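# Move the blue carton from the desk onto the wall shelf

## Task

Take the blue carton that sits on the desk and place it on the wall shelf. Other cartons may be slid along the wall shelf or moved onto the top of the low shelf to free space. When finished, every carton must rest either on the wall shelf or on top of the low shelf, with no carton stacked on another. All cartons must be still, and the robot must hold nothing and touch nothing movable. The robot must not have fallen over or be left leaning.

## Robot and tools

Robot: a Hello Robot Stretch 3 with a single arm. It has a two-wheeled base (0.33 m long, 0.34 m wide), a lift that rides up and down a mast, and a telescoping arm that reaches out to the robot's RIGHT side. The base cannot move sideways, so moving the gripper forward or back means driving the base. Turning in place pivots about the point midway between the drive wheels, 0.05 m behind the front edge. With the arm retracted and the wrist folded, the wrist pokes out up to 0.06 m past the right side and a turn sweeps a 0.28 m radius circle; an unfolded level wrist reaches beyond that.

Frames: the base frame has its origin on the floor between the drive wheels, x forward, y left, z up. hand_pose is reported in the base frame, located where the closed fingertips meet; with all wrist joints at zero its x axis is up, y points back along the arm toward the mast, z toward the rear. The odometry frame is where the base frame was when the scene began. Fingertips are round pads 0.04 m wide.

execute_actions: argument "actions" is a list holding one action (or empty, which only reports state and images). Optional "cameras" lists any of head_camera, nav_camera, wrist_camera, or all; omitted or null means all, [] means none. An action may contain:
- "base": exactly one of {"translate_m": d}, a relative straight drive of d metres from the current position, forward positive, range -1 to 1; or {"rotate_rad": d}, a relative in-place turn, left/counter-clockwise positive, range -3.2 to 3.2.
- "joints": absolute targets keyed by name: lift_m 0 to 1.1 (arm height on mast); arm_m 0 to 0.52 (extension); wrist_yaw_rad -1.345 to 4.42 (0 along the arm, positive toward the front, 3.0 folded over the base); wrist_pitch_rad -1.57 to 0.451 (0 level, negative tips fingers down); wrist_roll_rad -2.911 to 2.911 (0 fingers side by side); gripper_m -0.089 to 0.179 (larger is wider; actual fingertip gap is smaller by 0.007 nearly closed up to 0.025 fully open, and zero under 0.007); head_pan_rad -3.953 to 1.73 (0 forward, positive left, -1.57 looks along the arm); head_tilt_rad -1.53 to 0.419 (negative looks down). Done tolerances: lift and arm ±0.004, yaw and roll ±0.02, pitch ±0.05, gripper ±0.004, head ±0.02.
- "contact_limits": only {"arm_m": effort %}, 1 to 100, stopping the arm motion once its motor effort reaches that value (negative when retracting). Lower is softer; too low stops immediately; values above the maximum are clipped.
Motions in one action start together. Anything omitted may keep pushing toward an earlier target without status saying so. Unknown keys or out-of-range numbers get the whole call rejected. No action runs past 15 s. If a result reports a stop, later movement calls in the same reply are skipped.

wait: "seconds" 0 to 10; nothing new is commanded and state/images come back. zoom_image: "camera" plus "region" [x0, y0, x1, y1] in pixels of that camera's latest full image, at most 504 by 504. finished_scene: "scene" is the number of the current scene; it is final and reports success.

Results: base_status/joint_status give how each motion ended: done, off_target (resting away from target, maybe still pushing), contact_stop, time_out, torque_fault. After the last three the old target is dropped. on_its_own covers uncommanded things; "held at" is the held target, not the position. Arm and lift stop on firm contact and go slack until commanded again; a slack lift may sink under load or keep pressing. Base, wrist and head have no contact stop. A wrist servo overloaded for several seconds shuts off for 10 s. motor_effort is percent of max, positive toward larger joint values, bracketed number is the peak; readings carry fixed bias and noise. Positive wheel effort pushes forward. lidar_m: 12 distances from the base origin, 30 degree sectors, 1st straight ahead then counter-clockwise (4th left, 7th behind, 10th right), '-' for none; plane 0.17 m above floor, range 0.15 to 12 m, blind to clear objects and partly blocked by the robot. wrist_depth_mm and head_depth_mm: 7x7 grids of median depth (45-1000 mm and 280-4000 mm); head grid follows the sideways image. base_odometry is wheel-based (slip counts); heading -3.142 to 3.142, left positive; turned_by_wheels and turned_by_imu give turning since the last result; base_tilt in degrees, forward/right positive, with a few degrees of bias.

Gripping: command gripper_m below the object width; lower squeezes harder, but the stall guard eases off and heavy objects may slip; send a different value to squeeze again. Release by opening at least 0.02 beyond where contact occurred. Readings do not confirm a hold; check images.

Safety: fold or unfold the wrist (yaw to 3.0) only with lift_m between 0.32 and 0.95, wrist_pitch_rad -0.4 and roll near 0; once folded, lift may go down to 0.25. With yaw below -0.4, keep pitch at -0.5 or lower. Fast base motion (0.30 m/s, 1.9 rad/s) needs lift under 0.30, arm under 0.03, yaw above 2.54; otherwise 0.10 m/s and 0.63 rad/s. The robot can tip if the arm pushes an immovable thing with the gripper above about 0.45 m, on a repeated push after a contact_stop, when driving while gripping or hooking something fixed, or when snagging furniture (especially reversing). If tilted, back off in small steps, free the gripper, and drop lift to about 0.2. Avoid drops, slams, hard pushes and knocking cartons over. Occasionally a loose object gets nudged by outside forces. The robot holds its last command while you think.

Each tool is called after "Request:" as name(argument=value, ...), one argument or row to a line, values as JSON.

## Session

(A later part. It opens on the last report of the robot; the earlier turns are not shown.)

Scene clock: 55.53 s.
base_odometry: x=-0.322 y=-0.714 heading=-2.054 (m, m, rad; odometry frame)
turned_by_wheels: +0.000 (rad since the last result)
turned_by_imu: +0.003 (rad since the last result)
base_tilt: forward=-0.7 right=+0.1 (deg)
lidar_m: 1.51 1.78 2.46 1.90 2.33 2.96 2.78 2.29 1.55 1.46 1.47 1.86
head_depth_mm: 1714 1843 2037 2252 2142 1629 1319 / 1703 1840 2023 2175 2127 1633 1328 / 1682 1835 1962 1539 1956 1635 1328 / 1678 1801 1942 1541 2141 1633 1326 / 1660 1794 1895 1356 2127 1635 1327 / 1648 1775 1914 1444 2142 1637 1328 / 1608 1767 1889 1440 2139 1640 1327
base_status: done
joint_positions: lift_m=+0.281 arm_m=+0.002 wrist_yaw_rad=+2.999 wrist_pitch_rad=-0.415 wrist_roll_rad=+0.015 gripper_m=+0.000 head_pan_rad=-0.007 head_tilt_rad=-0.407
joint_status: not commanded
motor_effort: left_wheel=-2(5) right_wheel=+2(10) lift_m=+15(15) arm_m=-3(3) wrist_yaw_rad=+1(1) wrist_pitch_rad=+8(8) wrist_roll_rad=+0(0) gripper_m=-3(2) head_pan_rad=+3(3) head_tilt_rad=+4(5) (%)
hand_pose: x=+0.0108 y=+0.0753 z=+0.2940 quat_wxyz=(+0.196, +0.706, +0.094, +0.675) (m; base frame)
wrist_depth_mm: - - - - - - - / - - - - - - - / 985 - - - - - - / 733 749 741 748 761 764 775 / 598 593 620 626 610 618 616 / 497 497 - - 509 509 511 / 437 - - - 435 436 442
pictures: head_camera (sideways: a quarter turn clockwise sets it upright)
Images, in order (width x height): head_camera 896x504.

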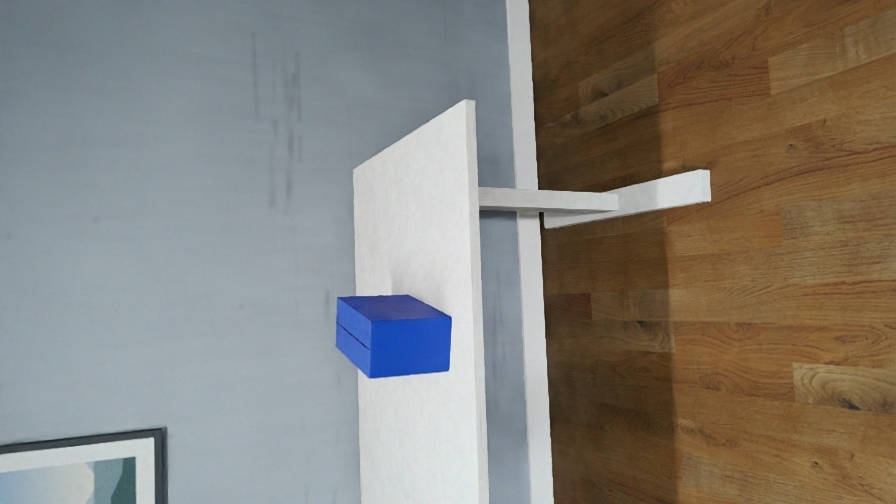

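Request:
execute_actions(
  actions=[
    {"base":{"translate_m":0.72}},
  ],
  cameras=[],
)

Request:
execute_actions(
  actions=[
    {"base":{"rotate_rad":1.44},"joints":{"head_pan_rad":-1.57,"head_tilt_rad":-0.6}},
  ],
  cameras=[],
)

Request:
execute_actions(
  actions=[
    {"base":{"translate_m":0.27},"joints":{"lift_m":0.78}},
  ],
  cameras=[],
)

Request:
execute_actions(
  actions=[
    {"joints":{"wrist_yaw_rad":0}},
  ],
  cameras=[],
)

Request:
execute_actions(
  actions=[
    {"joints":{"wrist_pitch_rad":0,"gripper_m":0.179,"lift_m":0.75}},
  ],
)

Scene clock: 60.80 s.
base_odometry: x=-0.656 y=-1.352 heading=-2.054 (m, m, rad; odometry frame)
turned_by_wheels: +0.000 (rad since the last result)
turned_by_imu: +0.002 (rad since the last result)
base_tilt: forward=-0.7 right=+0.1 (deg)
lidar_m: 0.80 1.28 1.28 1.98 2.40 3.09 3.47 2.18 1.48 1.37 1.39 1.34
head_depth_mm: 1072 1159 1267 1398 1529 729 1222 / 1063 1150 1260 1360 945 728 1223 / 1052 1138 1242 1310 948 730 1191 / 1044 1129 1235 1297 947 730 644 / 1033 1121 1219 1285 874 729 645 / 1026 1107 1213 1276 685 663 645 / 1017 1099 1196 1280 656 662 644
base_status: done
joint_positions: lift_m=+0.281 arm_m=+0.002 wrist_yaw_rad=+2.999 wrist_pitch_rad=-0.415 wrist_roll_rad=+0.015 gripper_m=+0.000 head_pan_rad=-0.007 head_tilt_rad=-0.407
joint_status: not commanded
motor_effort: left_wheel=-2(6) right_wheel=+1(8) lift_m=+14(15) arm_m=-3(2) wrist_yaw_rad=+0(1) wrist_pitch_rad=+8(8) wrist_roll_rad=+0(0) gripper_m=-1(2) head_pan_rad=+3(4) head_tilt_rad=+4(4) (%)
hand_pose: x=+0.0108 y=+0.0753 z=+0.2940 quat_wxyz=(+0.196, +0.706, +0.095, +0.675) (m; base frame)
wrist_depth_mm: - - - - - - - / - - - - - - - / 975 - - - - - - / 733 737 753 758 758 766 770 / 599 592 621 627 609 610 615 / 496 503 - - 503 504 510 / 444 - - - 436 436 439
pictures: none
No camera images: the call's "cameras" was empty. Leave "cameras" out to get every camera's image.

Scene clock: 62.97 s.
base_odometry: x=-0.656 y=-1.352 heading=-0.614 (m, m, rad; odometry frame)
turned_by_wheels: +1.440 (rad since the last result)
turned_by_imu: +1.453 (rad since the last result)
base_tilt: forward=-0.7 right=+0.1 (deg)
lidar_m: 2.36 1.98 2.44 3.46 2.59 1.57 1.37 1.37 1.42 0.80 1.26 1.28
head_depth_mm: 1128 1276 1449 1705 1708 1414 1193 / 1109 1241 1421 1551 760 1378 1191 / 1086 1217 1335 972 761 1374 1169 / 1062 1188 1277 972 761 1313 1192 / 1038 1161 1268 974 761 1309 1192 / 1027 1141 1235 832 738 1306 1195 / 1002 1115 1216 667 664 677 1193
base_status: done
joint_positions: lift_m=+0.281 arm_m=+0.002 wrist_yaw_rad=+2.999 wrist_pitch_rad=-0.415 wrist_roll_rad=+0.015 gripper_m=+0.000 head_pan_rad=-1.563 head_tilt_rad=-0.593
joint_status: all done
motor_effort: left_wheel=-2(8) right_wheel=+2(9) lift_m=+15(15) arm_m=-3(3) wrist_yaw_rad=+0(1) wrist_pitch_rad=+8(8) wrist_roll_rad=+0(1) gripper_m=-2(1) head_pan_rad=-4(51) head_tilt_rad=-4(20) (%)
hand_pose: x=+0.0108 y=+0.0753 z=+0.2940 quat_wxyz=(+0.196, +0.706, +0.095, +0.675) (m; base frame)
wrist_depth_mm: - - - - - - - / - - - - - - - / 973 - - - - - - / 739 741 752 755 756 767 770 / 600 599 630 634 609 609 615 / 498 496 - - 511 507 509 / 439 - - - 433 440 440
pictures: none
No camera images: the call's "cameras" was empty. Leave "cameras" out to get every camera's image.

Scene clock: 68.33 s.
base_odometry: x=-0.436 y=-1.508 heading=-0.615 (m, m, rad; odometry frame)
turned_by_wheels: +0.000 (rad since the last result)
turned_by_imu: +0.001 (rad since the last result)
base_tilt: forward=-0.7 right=+0.1 (deg)
lidar_m: 2.10 1.73 2.27 3.54 3.08 1.87 1.63 1.64 0.85 1.19 1.20 1.04
head_depth_mm: 1074 1208 1349 968 760 1337 1247 / 1050 1182 1278 970 760 1309 1245 / 1032 1152 1261 758 694 678 1219 / 1009 1126 1237 666 656 659 1245 / 993 1101 1217 977 762 659 1230 / 971 1082 1197 974 760 641 1196 / 952 1057 1164 975 762 625 1195
base_status: done
joint_positions: lift_m=+0.779 arm_m=+0.002 wrist_yaw_rad=+2.999 wrist_pitch_rad=-0.415 wrist_roll_rad=+0.015 gripper_m=+0.000 head_pan_rad=-1.563 head_tilt_rad=-0.593
joint_status: all done
motor_effort: left_wheel=-2(10) right_wheel=+2(8) lift_m=+44(46) arm_m=-3(2) wrist_yaw_rad=+0(0) wrist_pitch_rad=+8(8) wrist_roll_rad=+0(0) gripper_m=-2(2) head_pan_rad=-4(5) head_tilt_rad=-3(4) (%)
hand_pose: x=+0.0108 y=+0.0753 z=+0.7928 quat_wxyz=(+0.196, +0.706, +0.095, +0.675) (m; base frame)
wrist_depth_mm: - - - - - - - / - - - - - - - / - - - - - - - / - - - - - - - / - - - - - - - / - - - - - - - / 929 925 928 942 950 947 945
pictures: none
No camera images: the call's "cameras" was empty. Leave "cameras" out to get every camera's image.

Scene clock: 70.83 s.
base_odometry: x=-0.436 y=-1.508 heading=-0.615 (m, m, rad; odometry frame)
turned_by_wheels: +0.000 (rad since the last result)
turned_by_imu: +0.000 (rad since the last result)
base_tilt: forward=-0.7 right=+0.1 (deg)
lidar_m: 2.10 1.73 2.27 3.53 3.07 1.87 1.63 1.63 0.85 1.20 1.20 1.04
head_depth_mm: 1073 1204 1336 971 757 1346 1243 / 1053 1183 1276 971 760 1302 1255 / 1026 1153 1264 756 695 657 - / 1009 1130 1233 666 656 658 1199 / 989 1104 1212 971 761 659 1197 / 969 1082 1194 970 761 641 1195 / 956 1056 1167 973 760 624 1196
base_status: not commanded
joint_positions: lift_m=+0.779 arm_m=+0.002 wrist_yaw_rad=+0.002 wrist_pitch_rad=-0.415 wrist_roll_rad=+0.015 gripper_m=+0.000 head_pan_rad=-1.563 head_tilt_rad=-0.593
joint_status: all done
motor_effort: left_wheel=-2(2) right_wheel=+1(1) lift_m=+43(44) arm_m=-2(2) wrist_yaw_rad=-2(2) wrist_pitch_rad=+8(8) wrist_roll_rad=+0(0) gripper_m=-3(3) head_pan_rad=-4(5) head_tilt_rad=-3(2) (%)
hand_pose: x=-0.0210 y=-0.3720 z=+0.7928 quat_wxyz=(+0.687, +0.146, -0.697, -0.146) (m; base frame)
wrist_depth_mm: 756 784 222 218 900 954 - / 687 693 245 236 723 - - / 464 468 415 260 481 484 487 / 349 353 324 285 361 361 367 / 282 283 284 300 287 290 291 / 236 237 237 - 247 259 - / 204 214 895 906 948 941 943
pictures: none
No camera images: the call's "cameras" was empty. Leave "cameras" out to get every camera's image.

Scene clock: 73.10 s.
base_odometry: x=-0.436 y=-1.508 heading=-0.615 (m, m, rad; odometry frame)
turned_by_wheels: +0.000 (rad since the last result)
turned_by_imu: +0.000 (rad since the last result)
base_tilt: forward=-0.6 right=+0.1 (deg)
lidar_m: 2.10 1.73 2.27 3.54 3.08 1.87 1.63 1.63 0.85 1.19 1.20 1.04
head_depth_mm: 1072 1207 1339 973 760 1347 1191 / 1054 1181 1273 971 772 1309 1218 / 1033 1157 1262 755 696 659 - / 1012 1131 1231 665 656 657 1171 / 992 1108 1212 974 760 659 1195 / 973 1081 1193 973 761 641 1195 / 953 1061 1169 970 760 625 1194
base_status: not commanded
joint_positions: lift_m=+0.751 arm_m=+0.002 wrist_yaw_rad=+0.002 wrist_pitch_rad=-0.021 wrist_roll_rad=+0.015 gripper_m=+0.179 head_pan_rad=-1.563 head_tilt_rad=-0.593
joint_status: all done
motor_effort: left_wheel=-2(2) right_wheel=+1(1) lift_m=+14(40) arm_m=-3(2) wrist_yaw_rad=-3(2) wrist_pitch_rad=+11(10) wrist_roll_rad=+0(0) gripper_m=+0(94) head_pan_rad=-3(4) head_tilt_rad=-3(3) (%)
hand_pose: x=-0.0209 y=-0.4029 z=+0.8597 quat_wxyz=(+0.702, +0.009, -0.712, -0.007) (m; base frame)
wrist_depth_mm: 763 803 847 892 954 - - / 786 825 863 922 - - - / 810 853 894 947 - - - / 824 861 255 251 - - - / 584 615 263 259 601 679 - / 429 405 365 266 415 421 440 / 289 310 285 276 316 318 315
pictures: head_camera (sideways: a quarter turn clockwise sets it upright), nav_camera (sideways: a quarter turn counterclockwise sets it upright), wrist_camera
Images, in order (width x height): head_camera 896x504, nav_camera 672x504, wrist_camera 644x364.

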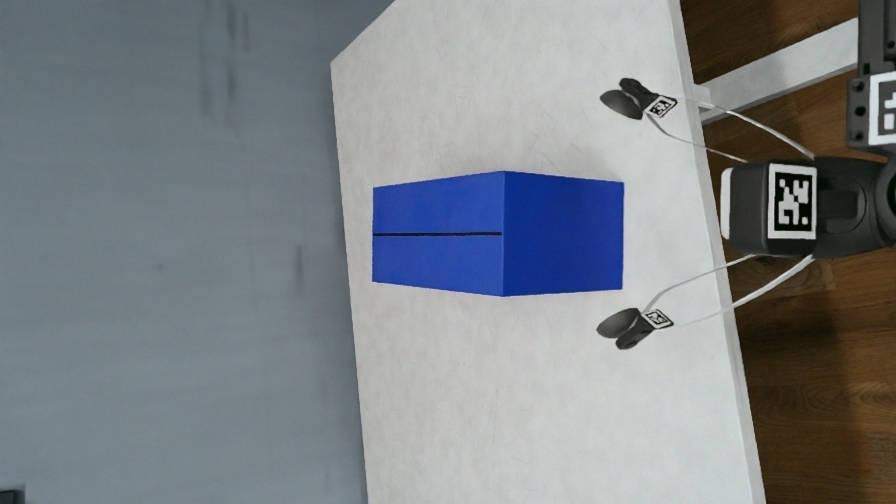

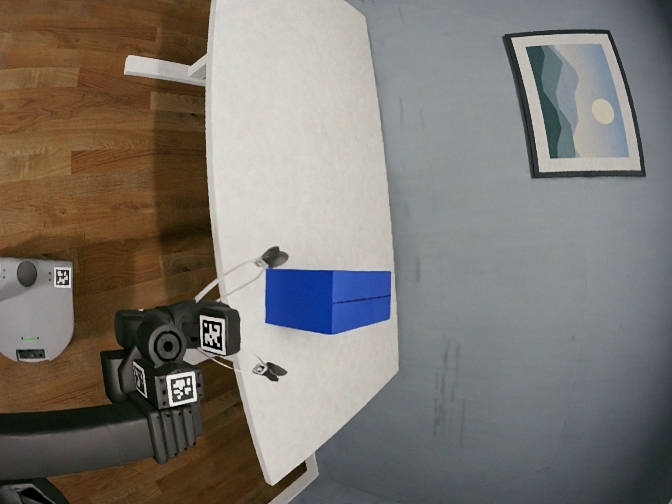

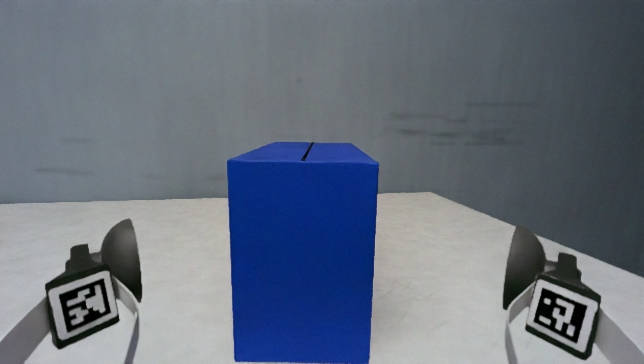

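Request:
execute_actions(
  actions=[
    {"base":{"translate_m":0.014},"joints":{"lift_m":0.73,"arm_m":0.165}},
  ],
)

Request:
execute_actions(
  actions=[
    {"joints":{"gripper_m":0.04}},
  ],
  cameras=[],
)

Request:
execute_actions(
  actions=[
    {"joints":{"lift_m":0.78}},
  ],
)

Scene clock: 75.90 s.
base_odometry: x=-0.424 y=-1.516 heading=-0.615 (m, m, rad; odometry frame)
turned_by_wheels: +0.000 (rad since the last result)
turned_by_imu: +0.000 (rad since the last result)
base_tilt: forward=-0.7 right=+0.1 (deg)
lidar_m: 2.08 1.71 2.26 3.54 3.10 1.88 1.65 1.65 0.85 1.19 1.20 1.03
head_depth_mm: 1072 1206 1328 971 759 1308 - / 1051 1177 1281 973 785 - 1170 / 1029 1151 1257 693 650 - 1195 / 1008 1127 1232 693 667 658 1192 / 990 1102 1213 972 761 659 1193 / 971 1078 1193 972 761 640 1194 / 950 1058 1169 978 760 624 1186
base_status: done
joint_positions: lift_m=+0.731 arm_m=+0.165 wrist_yaw_rad=+0.001 wrist_pitch_rad=-0.020 wrist_roll_rad=+0.015 gripper_m=+0.179 head_pan_rad=-1.563 head_tilt_rad=-0.593
joint_status: all done
motor_effort: left_wheel=-2(3) right_wheel=+2(6) lift_m=+14(14) arm_m=+2(1) wrist_yaw_rad=-1(1) wrist_pitch_rad=+11(11) wrist_roll_rad=+0(0) gripper_m=+1(0) head_pan_rad=-4(3) head_tilt_rad=-4(3) (%)
hand_pose: x=-0.0211 y=-0.5653 z=+0.8400 quat_wxyz=(+0.702, +0.008, -0.712, -0.007) (m; base frame)
wrist_depth_mm: 649 665 712 756 792 853 906 / 660 693 730 773 821 870 925 / 674 710 738 783 832 913 969 / 693 96 95 95 95 96 - / 528 99 98 98 98 99 - / 387 101 101 101 101 102 401 / 261 106 105 105 105 106 284
pictures: head_camera (sideways: a quarter turn clockwise sets it upright), nav_camera (sideways: a quarter turn counterclockwise sets it upright), wrist_camera
Images, in order (width x height): head_camera 896x504, nav_camera 672x504, wrist_camera 644x364.

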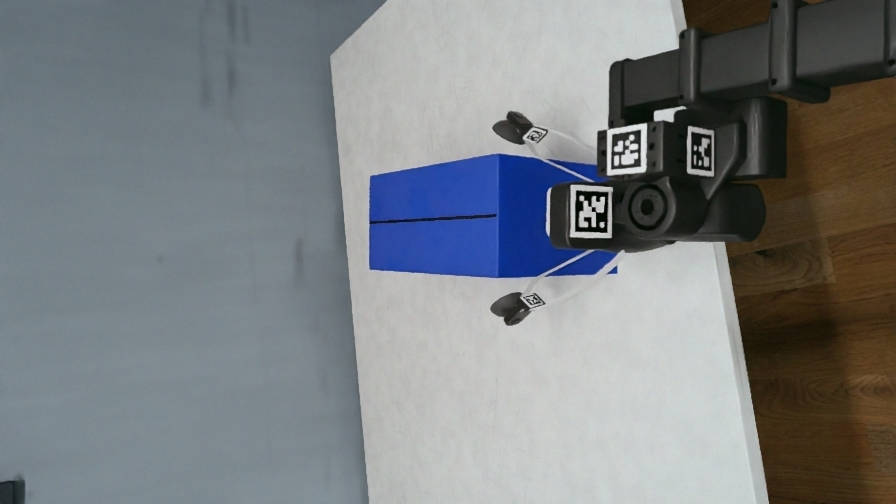

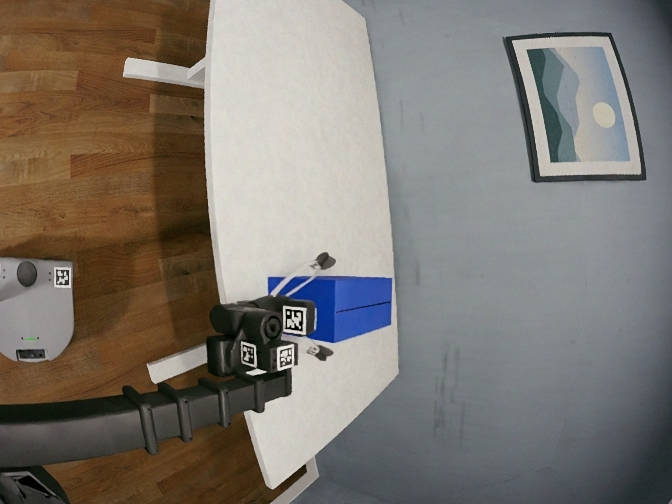

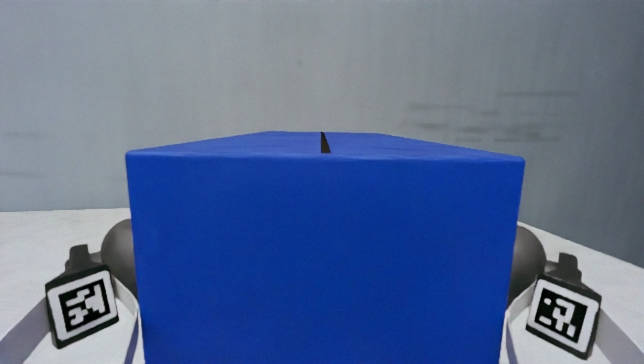

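Scene clock: 77.77 s.
base_odometry: x=-0.424 y=-1.516 heading=-0.615 (m, m, rad; odometry frame)
turned_by_wheels: +0.000 (rad since the last result)
turned_by_imu: +0.000 (rad since the last result)
base_tilt: forward=-0.7 right=+0.1 (deg)
lidar_m: 2.09 1.72 2.26 3.53 3.10 1.88 1.65 1.64 0.85 1.19 1.19 1.04
head_depth_mm: 1073 1205 1331 970 758 1308 - / 1050 1176 1275 969 782 - 1162 / 1027 1151 1265 692 650 - 1190 / 1009 1127 1227 694 668 658 1197 / 988 1104 1214 972 758 658 1197 / 971 1079 1192 972 759 642 1196 / 949 1052 1167 973 762 624 1192
base_status: not commanded
joint_positions: lift_m=+0.731 arm_m=+0.165 wrist_yaw_rad=+0.001 wrist_pitch_rad=-0.020 wrist_roll_rad=+0.015 gripper_m=+0.043 head_pan_rad=-1.563 head_tilt_rad=-0.593
joint_status: all done
motor_effort: left_wheel=-1(1) right_wheel=+1(2) lift_m=+15(15) arm_m=+2(2) wrist_yaw_rad=+0(0) wrist_pitch_rad=+11(10) wrist_roll_rad=+0(0) gripper_m=-52(100) head_pan_rad=-4(3) head_tilt_rad=-3(3) (%)
hand_pose: x=-0.0211 y=-0.5653 z=+0.8400 quat_wxyz=(+0.702, +0.008, -0.712, -0.007) (m; base frame)
wrist_depth_mm: 648 675 713 756 792 845 900 / 660 691 730 771 821 887 931 / 682 705 734 776 818 884 959 / 699 96 95 96 96 96 - / 531 99 98 98 98 99 - / 389 101 101 101 102 102 386 / 267 106 105 105 105 106 293
pictures: none
No camera images: the call's "cameras" was empty. Leave "cameras" out to get every camera's image.

Scene clock: 79.50 s.
base_odometry: x=-0.424 y=-1.516 heading=-0.615 (m, m, rad; odometry frame)
turned_by_wheels: +0.000 (rad since the last result)
turned_by_imu: +0.000 (rad since the last result)
base_tilt: forward=-0.7 right=+0.0 (deg)
lidar_m: 2.09 1.71 2.27 3.52 3.07 1.87 1.65 1.65 0.85 1.19 1.19 1.03
head_depth_mm: 1074 1202 1330 968 780 - - / 1046 1178 1265 970 809 - 1192 / 1029 1152 1258 622 - 1310 1199 / 1009 1126 1227 629 695 666 1198 / 991 1102 1210 969 761 658 1194 / 970 1080 1189 971 759 640 1195 / 950 1052 1165 969 759 624 1190
base_status: not commanded
joint_positions: lift_m=+0.779 arm_m=+0.165 wrist_yaw_rad=+0.001 wrist_pitch_rad=-0.033 wrist_roll_rad=+0.016 gripper_m=+0.049 head_pan_rad=-1.563 head_tilt_rad=-0.594
joint_status: all done
on_its_own: gripper_m is held at +0.047, not at your +0.040, by its stall guard, which is still easing
motor_effort: left_wheel=-2(3) right_wheel=+1(3) lift_m=+45(46) arm_m=+0(2) wrist_yaw_rad=-2(2) wrist_pitch_rad=+17(17) wrist_roll_rad=-1(1) gripper_m=-17(48) head_pan_rad=-4(3) head_tilt_rad=-2(3) (%)
hand_pose: x=-0.0211 y=-0.5652 z=+0.8856 quat_wxyz=(+0.702, +0.012, -0.712, -0.012) (m; base frame)
wrist_depth_mm: 641 668 700 749 785 843 895 / 660 693 730 772 823 869 927 / 675 714 745 778 849 907 972 / 694 722 122 122 122 936 - / 632 641 124 124 124 942 - / 447 - 126 126 126 466 465 / 349 329 129 129 129 336 359
pictures: head_camera (sideways: a quarter turn clockwise sets it upright), nav_camera (sideways: a quarter turn counterclockwise sets it upright), wrist_camera
Images, in order (width x height): head_camera 896x504, nav_camera 672x504, wrist_camera 644x364.

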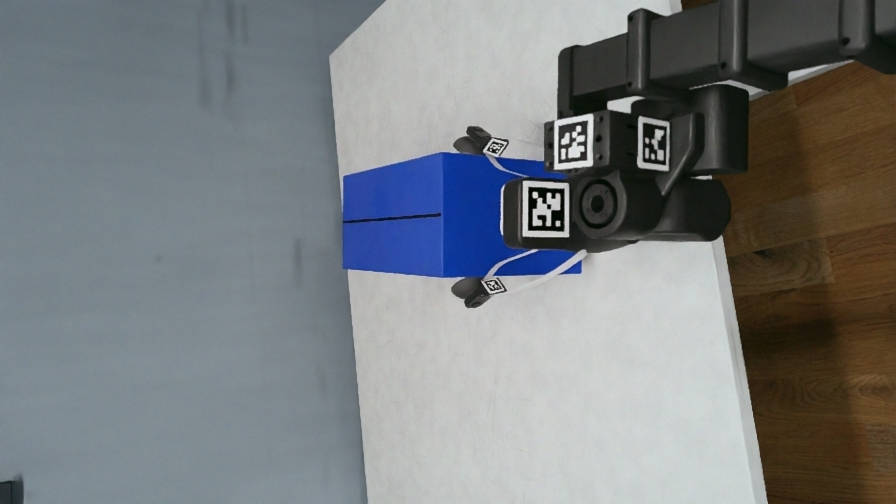

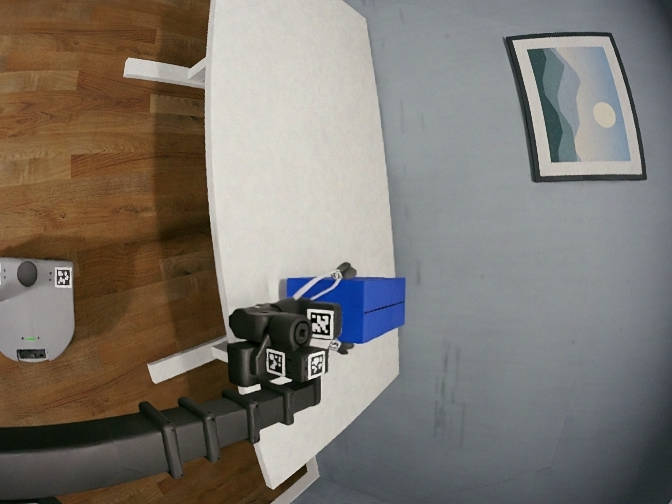

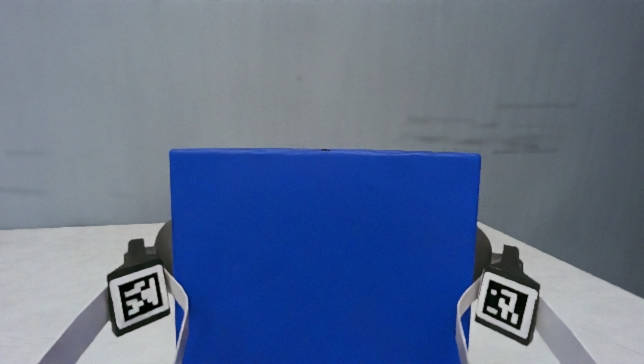

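Request:
execute_actions(
  actions=[
    {"base":{"rotate_rad":1.72},"joints":{"arm_m":0}},
  ],
  cameras=["wrist_camera","nav_camera"],
)

Request:
execute_actions(
  actions=[
    {"base":{"translate_m":1}},
  ],
  cameras=[],
)

Request:
execute_actions(
  actions=[
    {"base":{"translate_m":1},"joints":{"lift_m":0.72}},
  ],
  cameras=[],
)

Request:
execute_actions(
  actions=[
    {"base":{"translate_m":0.5}},
  ],
  cameras=[],
)

Request:
execute_actions(
  actions=[
    {"base":{"rotate_rad":1.58}},
  ],
)

Scene clock: 83.80 s.
base_odometry: x=-0.424 y=-1.516 heading=+1.105 (m, m, rad; odometry frame)
turned_by_wheels: +1.720 (rad since the last result)
turned_by_imu: +1.743 (rad since the last result)
base_tilt: forward=-0.7 right=+0.1 (deg)
lidar_m: 3.53 2.52 1.76 1.65 1.68 0.85 1.19 1.22 1.03 1.72 1.92 2.26
head_depth_mm: 1784 1995 2255 2104 1721 1374 1249 / 1775 1986 2257 2217 1718 1410 1249 / 1785 1975 2258 616 488 522 - / 1767 1978 2260 616 489 533 1171 / 1765 1969 2241 2206 1768 1410 1198 / 1751 1966 1912 2082 1711 1403 1193 / 1742 1953 1942 2061 1730 1412 1187
base_status: done
joint_positions: lift_m=+0.779 arm_m=+0.002 wrist_yaw_rad=+0.001 wrist_pitch_rad=-0.033 wrist_roll_rad=+0.016 gripper_m=+0.069 head_pan_rad=-1.563 head_tilt_rad=-0.594
joint_status: all done
joint sent to its limit — the command would take arm_m past its lower limit, so that joint was sent only as far as its limit.
on_its_own: gripper_m is held at +0.068, not at your +0.040, by its stall guard, which is still easing
motor_effort: left_wheel=-2(5) right_wheel=+1(6) lift_m=+44(44) arm_m=-3(2) wrist_yaw_rad=-1(1) wrist_pitch_rad=+17(17) wrist_roll_rad=-1(1) gripper_m=-23(30) head_pan_rad=-5(4) head_tilt_rad=-2(2) (%)
hand_pose: x=-0.0213 y=-0.4026 z=+0.8855 quat_wxyz=(+0.702, +0.012, -0.712, -0.012) (m; base frame)
wrist_depth_mm: - - - - - - - / - - - - - - - / - - - - - - - / - - 122 122 122 - - / - - 124 124 124 681 691 / - - 126 127 126 470 476 / - - 128 128 128 - 384
pictures: nav_camera (sideways: a quarter turn counterclockwise sets it upright), wrist_camera
Images, in order (width x height): nav_camera 672x504, wrist_camera 644x364.

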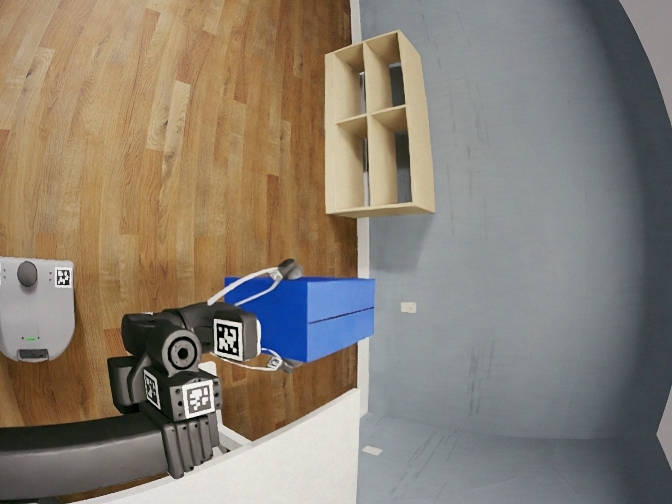

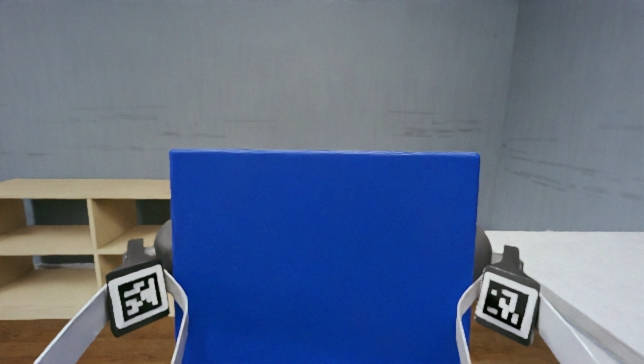

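Scene clock: 95.17 s.
base_odometry: x=+0.025 y=-0.622 heading=+1.105 (m, m, rad; odometry frame)
turned_by_wheels: +0.000 (rad since the last result)
turned_by_imu: +0.003 (rad since the last result)
base_tilt: forward=-0.6 right=+0.1 (deg)
lidar_m: 2.55 2.60 1.82 1.72 1.76 1.80 1.79 1.86 1.76 1.62 1.70 2.70
head_depth_mm: 1724 1929 2006 2064 1721 1405 1245 / 1733 1944 1917 2078 1716 1412 1248 / 1730 1937 1916 617 488 521 - / 1713 1907 1917 618 488 533 1166 / 1707 1914 1914 2044 1773 1408 1193 / 1706 1901 1921 2041 1716 1412 1193 / 1705 1892 2034 2100 1725 1401 1195
base_status: done
joint_positions: lift_m=+0.779 arm_m=+0.002 wrist_yaw_rad=+0.001 wrist_pitch_rad=-0.033 wrist_roll_rad=+0.016 gripper_m=+0.072 head_pan_rad=-1.563 head_tilt_rad=-0.594
joint_status: not commanded
on_its_own: gripper_m is held at +0.071, not at your +0.040, by its stall guard, which is not easing now
motor_effort: left_wheel=-2(4) right_wheel=+2(5) lift_m=+44(44) arm_m=-3(2) wrist_yaw_rad=-1(1) wrist_pitch_rad=+17(17) wrist_roll_rad=-1(1) gripper_m=-22(24) head_pan_rad=-4(3) head_tilt_rad=-3(2) (%)
hand_pose: x=-0.0213 y=-0.4026 z=+0.8855 quat_wxyz=(+0.702, +0.012, -0.712, -0.012) (m; base frame)
wrist_depth_mm: - - - - - - - / - - - - - - - / - - - - - - - / - - 122 122 122 - - / - - 124 124 124 - - / - - 126 126 127 - - / - - 128 128 128 - -
pictures: none
No camera images: the call's "cameras" was empty. Leave "cameras" out to get every camera's image.

Scene clock: 106.43 s.
base_odometry: x=+0.474 y=+0.271 heading=+1.105 (m, m, rad; odometry frame)
turned_by_wheels: +0.000 (rad since the last result)
turned_by_imu: +0.003 (rad since the last result)
base_tilt: forward=-0.7 right=+0.1 (deg)
lidar_m: 1.55 1.59 1.88 1.78 1.82 2.35 2.79 2.81 1.90 1.64 2.02 1.64
head_depth_mm: 1689 1881 1910 2027 1728 1400 1204 / 1680 1864 1920 2022 1718 1385 1207 / 1676 1855 2116 2187 546 552 - / 1662 1856 2115 2222 546 554 1180 / 1667 1851 2107 2204 1717 1409 1192 / 1657 1836 2095 2196 1723 1409 1191 / 1643 1847 2075 2185 1707 1413 1195
base_status: done
joint_positions: lift_m=+0.721 arm_m=+0.002 wrist_yaw_rad=+0.001 wrist_pitch_rad=-0.034 wrist_roll_rad=+0.016 gripper_m=+0.072 head_pan_rad=-1.563 head_tilt_rad=-0.594
joint_status: all done
on_its_own: gripper_m is held at +0.071, not at your +0.040, by its stall guard, which is not easing now
motor_effort: left_wheel=-3(3) right_wheel=+2(7) lift_m=+16(39) arm_m=-3(3) wrist_yaw_rad=-1(1) wrist_pitch_rad=+18(17) wrist_roll_rad=-1(1) gripper_m=-23(21) head_pan_rad=-4(4) head_tilt_rad=-2(2) (%)
hand_pose: x=-0.0213 y=-0.4025 z=+0.8263 quat_wxyz=(+0.702, +0.013, -0.712, -0.012) (m; base frame)
wrist_depth_mm: - - - - - - - / - - - - - - - / - - - - - - - / - - 122 122 122 - - / - - 124 124 124 - - / - - 126 126 127 - - / - - 129 128 128 - -
pictures: none
No camera images: the call's "cameras" was empty. Leave "cameras" out to get every camera's image.

Scene clock: 112.70 s.
base_odometry: x=+0.698 y=+0.718 heading=+1.105 (m, m, rad; odometry frame)
turned_by_wheels: +0.000 (rad since the last result)
turned_by_imu: +0.002 (rad since the last result)
base_tilt: forward=-0.7 right=+0.1 (deg)
lidar_m: 1.05 1.08 1.42 1.81 1.86 2.43 3.25 2.66 1.82 1.94 1.59 1.11
head_depth_mm: 1660 1859 2099 2206 1724 1403 1203 / 1652 1858 2080 2213 1723 1377 1206 / 1647 1846 2082 2197 547 552 - / 1639 1832 2098 2214 546 554 1178 / 1637 1824 2068 2200 1729 1411 1199 / 1629 1817 2070 2194 1716 1409 1197 / 1621 1809 2045 2213 1721 1414 1194
base_status: done
joint_positions: lift_m=+0.721 arm_m=+0.002 wrist_yaw_rad=+0.001 wrist_pitch_rad=-0.034 wrist_roll_rad=+0.016 gripper_m=+0.072 head_pan_rad=-1.563 head_tilt_rad=-0.594
joint_status: not commanded
on_its_own: gripper_m is held at +0.071, not at your +0.040, by its stall guard, which is not easing now
motor_effort: left_wheel=-2(3) right_wheel=+2(7) lift_m=+15(15) arm_m=-3(3) wrist_yaw_rad=+0(1) wrist_pitch_rad=+18(18) wrist_roll_rad=-1(1) gripper_m=-22(23) head_pan_rad=-4(5) head_tilt_rad=-2(2) (%)
hand_pose: x=-0.0213 y=-0.4025 z=+0.8263 quat_wxyz=(+0.702, +0.013, -0.712, -0.012) (m; base frame)
wrist_depth_mm: - - - - - - - / - - - - - - - / - - - - - - - / - - 122 122 122 - - / - - 124 124 124 - - / - - 126 126 126 - - / - - 128 128 129 - -
pictures: none
No camera images: the call's "cameras" was empty. Leave "cameras" out to get every camera's image.

Scene clock: 116.13 s.
base_odometry: x=+0.698 y=+0.718 heading=+2.685 (m, m, rad; odometry frame)
turned_by_wheels: +1.580 (rad since the last result)
turned_by_imu: +1.601 (rad since the last result)
base_tilt: forward=-0.6 right=+0.1 (deg)
lidar_m: 1.81 1.86 2.48 3.27 2.66 1.82 1.94 1.56 1.11 1.05 1.08 1.44
head_depth_mm: 870 974 1083 1012 1507 1405 1206 / 868 974 1041 963 1507 1373 1204 / 869 972 1043 912 545 553 - / 869 971 1083 1093 546 554 1182 / 867 970 1094 1092 1481 1407 1190 / 864 965 1058 983 1482 1421 1197 / 865 964 1053 954 1485 1409 1191
base_status: done
joint_positions: lift_m=+0.721 arm_m=+0.002 wrist_yaw_rad=+0.001 wrist_pitch_rad=-0.034 wrist_roll_rad=+0.016 gripper_m=+0.072 head_pan_rad=-1.563 head_tilt_rad=-0.594
joint_status: not commanded
on_its_own: gripper_m is held at +0.071, not at your +0.040, by its stall guard, which is not easing now
motor_effort: left_wheel=-2(5) right_wheel=+2(6) lift_m=+15(16) arm_m=-3(2) wrist_yaw_rad=-1(1) wrist_pitch_rad=+18(18) wrist_roll_rad=-1(1) gripper_m=-21(22) head_pan_rad=-5(4) head_tilt_rad=-2(2) (%)
hand_pose: x=-0.0213 y=-0.4025 z=+0.8263 quat_wxyz=(+0.702, +0.013, -0.712, -0.012) (m; base frame)
wrist_depth_mm: 729 740 736 740 743 749 755 / 748 757 754 775 767 770 785 / 773 769 777 779 794 794 801 / 550 551 122 122 122 621 585 / 570 572 124 124 124 603 850 / 858 - 126 126 126 603 900 / 864 877 128 128 128 919 946
pictures: head_camera (sideways: a quarter turn clockwise sets it upright), nav_camera (sideways: a quarter turn counterclockwise sets it upright), wrist_camera
Images, in order (width x height): head_camera 896x504, nav_camera 672x504, wrist_camera 644x364.

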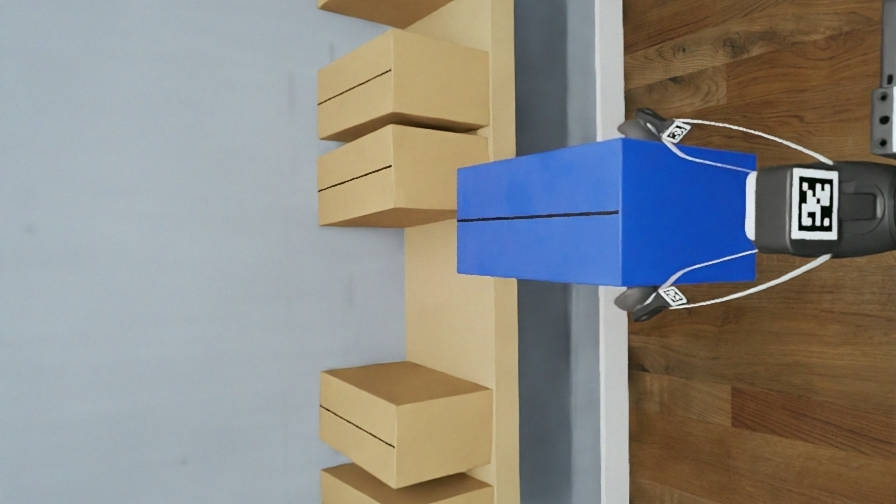

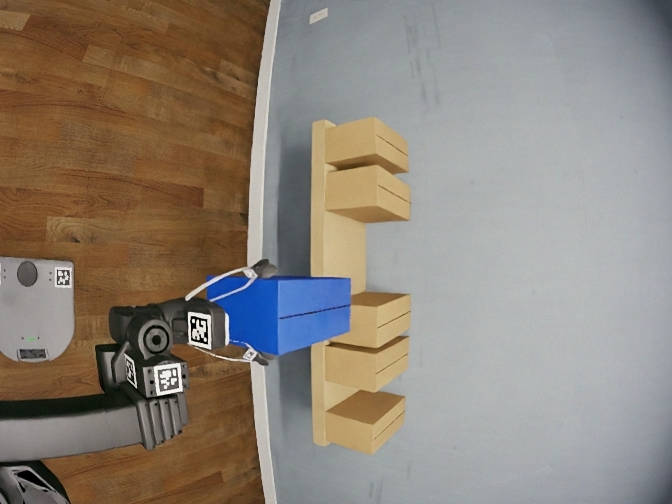

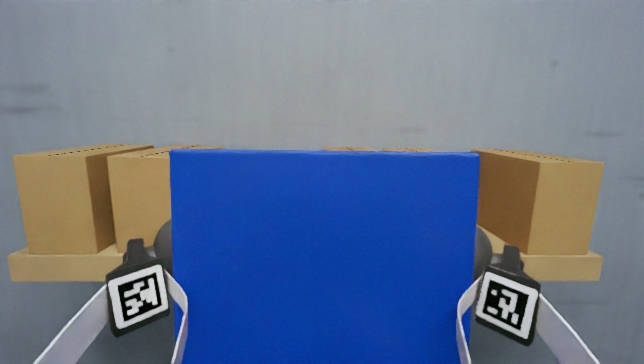

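Request:
execute_actions(
  actions=[
    {"base":{"translate_m":0.115},"joints":{"arm_m":0.12}},
  ],
  cameras=[],
)

Request:
execute_actions(
  actions=[
    {"joints":{"arm_m":0.43}},
  ],
  cameras=["head_camera"],
)

Request:
execute_actions(
  actions=[
    {"joints":{"lift_m":0.67}},
  ],
)

Scene clock: 118.93 s.
base_odometry: x=+0.595 y=+0.769 heading=+2.685 (m, m, rad; odometry frame)
turned_by_wheels: +0.000 (rad since the last result)
turned_by_imu: +0.000 (rad since the last result)
base_tilt: forward=-0.7 right=+0.1 (deg)
lidar_m: 1.69 1.74 2.32 3.22 2.73 1.92 2.06 1.55 1.10 1.05 1.08 1.44
head_depth_mm: 866 968 1040 953 1500 1445 - / 866 966 1039 958 1492 1508 - / 865 967 1077 748 632 - 1144 / 864 965 1093 749 633 1386 1169 / 865 966 1051 981 1479 1413 1193 / 861 966 1052 961 1480 1413 1193 / 858 962 1046 933 1472 1414 1195
base_status: done
joint_positions: lift_m=+0.721 arm_m=+0.120 wrist_yaw_rad=+0.001 wrist_pitch_rad=-0.034 wrist_roll_rad=+0.016 gripper_m=+0.072 head_pan_rad=-1.563 head_tilt_rad=-0.594
joint_status: all done
on_its_own: gripper_m is held at +0.071, not at your +0.040, by its stall guard, which is not easing now
motor_effort: left_wheel=-2(3) right_wheel=+2(8) lift_m=+15(15) arm_m=+2(3) wrist_yaw_rad=-1(1) wrist_pitch_rad=+18(18) wrist_roll_rad=-1(1) gripper_m=-23(23) head_pan_rad=-4(4) head_tilt_rad=-2(2) (%)
hand_pose: x=-0.0213 y=-0.5199 z=+0.8263 quat_wxyz=(+0.702, +0.013, -0.712, -0.012) (m; base frame)
wrist_depth_mm: 619 622 631 632 639 641 647 / 635 645 637 648 652 662 665 / 659 657 661 669 672 688 690 / 433 445 122 122 122 452 530 / 445 447 124 124 124 463 505 / 458 - 126 126 126 473 482 / 750 761 128 128 128 791 785
pictures: none
No camera images: the call's "cameras" was empty. Leave "cameras" out to get every camera's image.

Scene clock: 122.43 s.
base_odometry: x=+0.595 y=+0.769 heading=+2.685 (m, m, rad; odometry frame)
turned_by_wheels: +0.000 (rad since the last result)
turned_by_imu: +0.001 (rad since the last result)
base_tilt: forward=-0.7 right=+0.1 (deg)
lidar_m: 1.69 1.74 2.33 3.25 2.73 1.92 2.06 1.55 1.10 1.05 1.08 1.44
head_depth_mm: 866 970 1043 952 1494 1445 - / 864 968 1035 939 - 1374 1198 / 863 970 1045 - 1505 1410 1195 / 862 966 1052 1009 1488 1412 1193 / 861 963 1050 984 1480 1412 1191 / 860 966 1033 961 1481 1412 1197 / 860 960 1049 933 1475 1415 1191
base_status: not commanded
joint_positions: lift_m=+0.721 arm_m=+0.430 wrist_yaw_rad=+0.001 wrist_pitch_rad=-0.034 wrist_roll_rad=+0.016 gripper_m=+0.072 head_pan_rad=-1.563 head_tilt_rad=-0.594
joint_status: all done
on_its_own: gripper_m is held at +0.071, not at your +0.040, by its stall guard, which is not easing now
motor_effort: left_wheel=-2(2) right_wheel=+1(2) lift_m=+16(15) arm_m=+2(2) wrist_yaw_rad=-1(1) wrist_pitch_rad=+18(18) wrist_roll_rad=-1(1) gripper_m=-23(22) head_pan_rad=-5(4) head_tilt_rad=-2(2) (%)
hand_pose: x=-0.0213 y=-0.8299 z=+0.8263 quat_wxyz=(+0.702, +0.013, -0.712, -0.012) (m; base frame)
wrist_depth_mm: 342 345 347 353 355 357 360 / 353 353 360 363 365 368 369 / 363 365 368 372 377 380 386 / 349 326 122 122 122 311 370 / 189 224 124 124 124 216 198 / 172 - 126 126 126 190 157 / - 228 128 128 128 225 151
pictures: head_camera (sideways: a quarter turn clockwise sets it upright)
Images, in order (width x height): head_camera 896x504.

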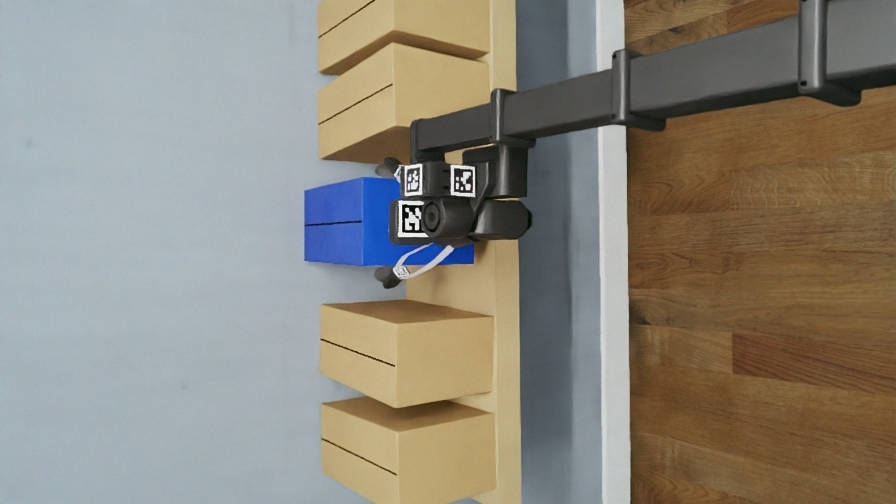

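Scene clock: 123.73 s.
base_odometry: x=+0.595 y=+0.769 heading=+2.685 (m, m, rad; odometry frame)
turned_by_wheels: +0.000 (rad since the last result)
turned_by_imu: +0.000 (rad since the last result)
base_tilt: forward=-0.7 right=+0.1 (deg)
lidar_m: 1.69 1.74 2.33 3.25 2.73 1.92 2.06 1.55 1.10 1.05 1.08 1.44
head_depth_mm: 869 970 1040 950 1502 1408 1219 / 865 968 1041 948 1458 1373 1193 / 866 967 1057 1054 1533 1415 1195 / 864 966 1055 1000 1513 1412 1198 / 864 965 1052 982 1486 1414 1194 / 863 962 1032 962 1476 1412 1194 / 859 965 1052 934 1468 1415 1190
base_status: not commanded
joint_positions: lift_m=+0.671 arm_m=+0.430 wrist_yaw_rad=+0.001 wrist_pitch_rad=-0.026 wrist_roll_rad=+0.016 gripper_m=+0.072 head_pan_rad=-1.563 head_tilt_rad=-0.594
joint_status: all done
on_its_own: gripper_m is held at +0.071, not at your +0.040, by its stall guard, which is not easing now
motor_effort: left_wheel=-2(2) right_wheel=+2(1) lift_m=+15(15) arm_m=+2(3) wrist_yaw_rad=-1(1) wrist_pitch_rad=+14(18) wrist_roll_rad=-1(1) gripper_m=-22(22) head_pan_rad=-4(4) head_tilt_rad=-4(3) (%)
hand_pose: x=-0.0213 y=-0.8302 z=+0.7785 quat_wxyz=(+0.702, +0.010, -0.712, -0.009) (m; base frame)
wrist_depth_mm: 344 349 352 353 356 358 362 / 350 358 361 362 364 369 374 / 361 363 366 373 372 375 381 / 174 223 120 120 120 200 164 / 175 211 123 123 123 200 157 / 172 - 126 126 126 190 157 / - 235 130 130 130 224 151
pictures: head_camera (sideways: a quarter turn clockwise sets it upright), nav_camera (sideways: a quarter turn counterclockwise sets it upright), wrist_camera
Images, in order (width x height): head_camera 896x504, nav_camera 672x504, wrist_camera 644x364.

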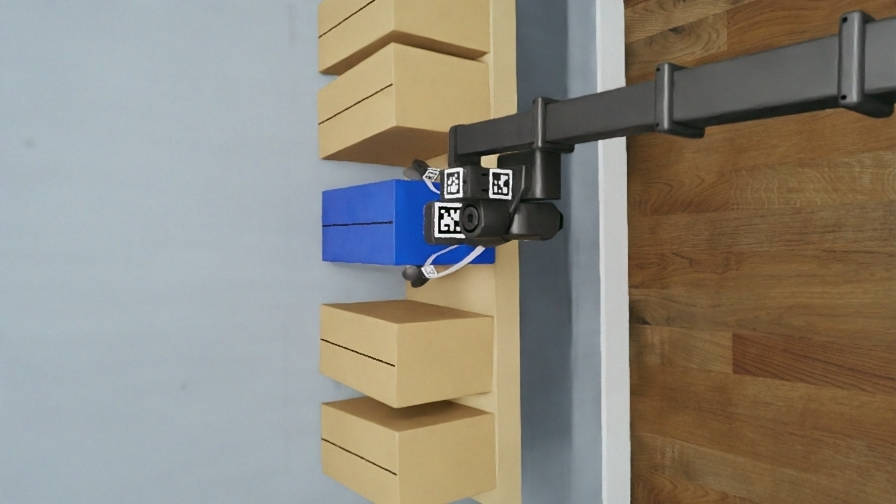

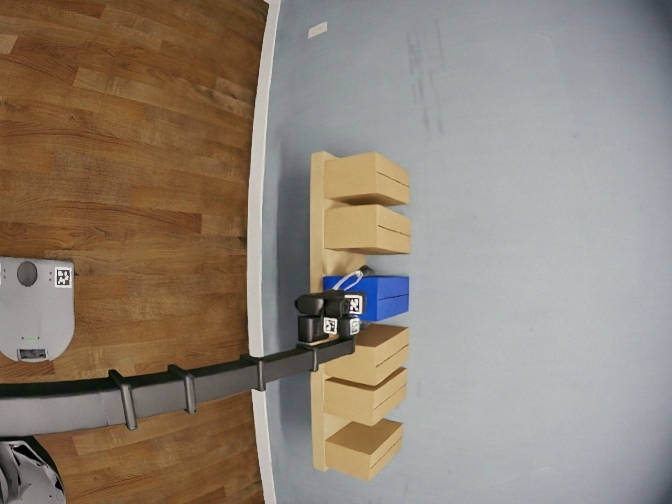

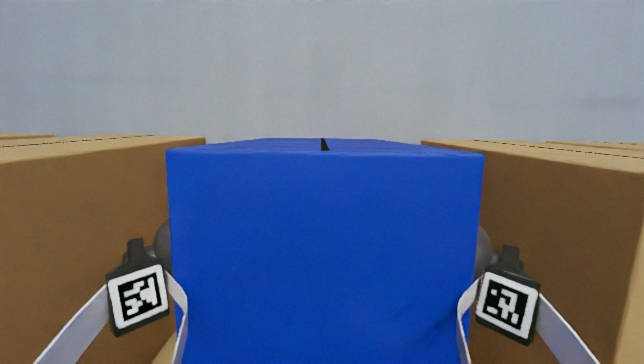

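Request:
execute_actions(
  actions=[
    {"joints":{"lift_m":0.664,"arm_m":0.44}},
  ],
  cameras=[],
)

Request:
execute_actions(
  actions=[
    {"joints":{"gripper_m":0.17}},
  ],
  cameras=[],
)

Request:
execute_actions(
  actions=[
    {"joints":{"arm_m":0.33}},
  ],
  cameras=["nav_camera"],
)

Request:
finished_scene(
  scene=1,
)

Scene clock: 125.27 s.
base_odometry: x=+0.595 y=+0.769 heading=+2.685 (m, m, rad; odometry frame)
turned_by_wheels: +0.000 (rad since the last result)
turned_by_imu: +0.000 (rad since the last result)
base_tilt: forward=-0.7 right=+0.1 (deg)
lidar_m: 1.69 1.74 2.32 3.25 2.73 1.92 2.06 1.55 1.10 1.05 1.08 1.44
head_depth_mm: 866 970 1044 953 1495 1409 1221 / 867 968 1038 946 1453 - 1192 / 865 966 1060 1032 1539 1413 1195 / 864 964 1054 1000 1511 1414 1194 / 864 965 1054 983 1477 1413 1195 / 860 963 1033 965 1485 1405 1194 / 860 960 1044 937 1478 1416 1191
base_status: not commanded
joint_positions: lift_m=+0.665 arm_m=+0.440 wrist_yaw_rad=+0.001 wrist_pitch_rad=-0.022 wrist_roll_rad=+0.016 gripper_m=+0.072 head_pan_rad=-1.563 head_tilt_rad=-0.594
joint_status: all done
on_its_own: gripper_m is held at +0.071, not at your +0.040, by its stall guard, which is not easing now
motor_effort: left_wheel=-2(2) right_wheel=+2(2) lift_m=+14(12) arm_m=+2(4) wrist_yaw_rad=-1(0) wrist_pitch_rad=+12(13) wrist_roll_rad=-1(1) gripper_m=-22(23) head_pan_rad=-5(4) head_tilt_rad=-3(3) (%)
hand_pose: x=-0.0213 y=-0.8403 z=+0.7734 quat_wxyz=(+0.702, +0.008, -0.712, -0.008) (m; base frame)
wrist_depth_mm: 335 337 342 342 347 349 351 / 346 347 350 353 357 361 360 / 353 356 359 361 364 367 368 / 173 222 119 119 119 198 156 / 174 211 122 122 123 199 156 / 171 - 126 126 126 189 156 / - 234 130 130 130 224 150
pictures: none
No camera images: the call's "cameras" was empty. Leave "cameras" out to get every camera's image.

Scene clock: 126.73 s.
base_odometry: x=+0.595 y=+0.769 heading=+2.685 (m, m, rad; odometry frame)
turned_by_wheels: +0.000 (rad since the last result)
turned_by_imu: +0.000 (rad since the last result)
base_tilt: forward=-0.7 right=+0.1 (deg)
lidar_m: 1.69 1.74 2.32 3.26 2.74 1.92 2.06 1.55 1.10 1.05 1.08 1.44
head_depth_mm: 867 970 1041 952 1497 1406 1217 / 866 969 1038 947 1456 - 1193 / 867 971 1054 1054 1525 1405 1195 / 863 966 1059 997 1497 1404 1195 / 863 965 1051 983 1482 1409 1194 / 863 963 1033 962 1479 1409 1195 / 859 957 1047 935 1483 1415 1190
base_status: not commanded
joint_positions: lift_m=+0.665 arm_m=+0.440 wrist_yaw_rad=+0.001 wrist_pitch_rad=-0.022 wrist_roll_rad=+0.016 gripper_m=+0.170 head_pan_rad=-1.563 head_tilt_rad=-0.594
joint_status: all done
motor_effort: left_wheel=-2(2) right_wheel=+2(2) lift_m=+14(14) arm_m=+2(3) wrist_yaw_rad=-1(1) wrist_pitch_rad=+11(12) wrist_roll_rad=-1(1) gripper_m=-1(94) head_pan_rad=-4(3) head_tilt_rad=-2(2) (%)
hand_pose: x=-0.0213 y=-0.8403 z=+0.7737 quat_wxyz=(+0.702, +0.008, -0.712, -0.008) (m; base frame)
wrist_depth_mm: 337 338 340 342 346 351 352 / 345 346 351 353 357 359 363 / 353 354 358 359 365 366 368 / 173 211 117 117 118 199 156 / 170 225 121 121 121 199 156 / - 250 125 125 125 238 150 / - 228 129 129 129 223 144
pictures: none
No camera images: the call's "cameras" was empty. Leave "cameras" out to get every camera's image.

Scene clock: 128.80 s.
base_odometry: x=+0.595 y=+0.769 heading=+2.685 (m, m, rad; odometry frame)
turned_by_wheels: +0.000 (rad since the last result)
turned_by_imu: +0.000 (rad since the last result)
base_tilt: forward=-0.7 right=+0.1 (deg)
lidar_m: 1.69 1.75 2.32 3.25 2.73 1.92 2.06 1.55 1.10 1.05 1.08 1.44
head_depth_mm: 866 969 1045 951 1499 1407 1207 / 866 969 1042 958 1455 - 1183 / 865 967 1060 1010 - 1415 1195 / 860 968 1053 961 1506 1413 1192 / 861 967 1050 983 1490 1416 1196 / 860 964 1047 961 1477 1412 1195 / 860 962 1050 937 1486 1412 1195
base_status: not commanded
joint_positions: lift_m=+0.665 arm_m=+0.330 wrist_yaw_rad=+0.001 wrist_pitch_rad=-0.021 wrist_roll_rad=+0.016 gripper_m=+0.170 head_pan_rad=-1.563 head_tilt_rad=-0.594
joint_status: all done
motor_effort: left_wheel=-2(2) right_wheel=+2(2) lift_m=+15(15) arm_m=-3(4) wrist_yaw_rad=-2(0) wrist_pitch_rad=+11(11) wrist_roll_rad=-1(1) gripper_m=+1(0) head_pan_rad=-4(3) head_tilt_rad=-2(2) (%)
hand_pose: x=-0.0213 y=-0.7310 z=+0.7739 quat_wxyz=(+0.702, +0.008, -0.712, -0.007) (m; base frame)
wrist_depth_mm: 433 434 436 442 443 451 456 / 443 453 454 454 460 468 466 / 405 460 460 463 467 470 478 / 225 242 331 228 317 238 239 / 231 261 335 234 316 253 247 / 239 284 335 242 342 271 257 / 250 263 276 251 279 261 266
pictures: nav_camera (sideways: a quarter turn counterclockwise sets it upright)
Images, in order (width x height): nav_camera 672x504.

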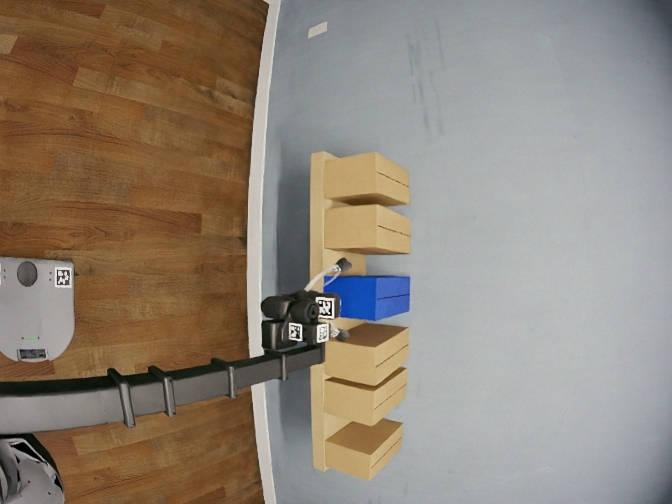

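The scene is finished: the task was done.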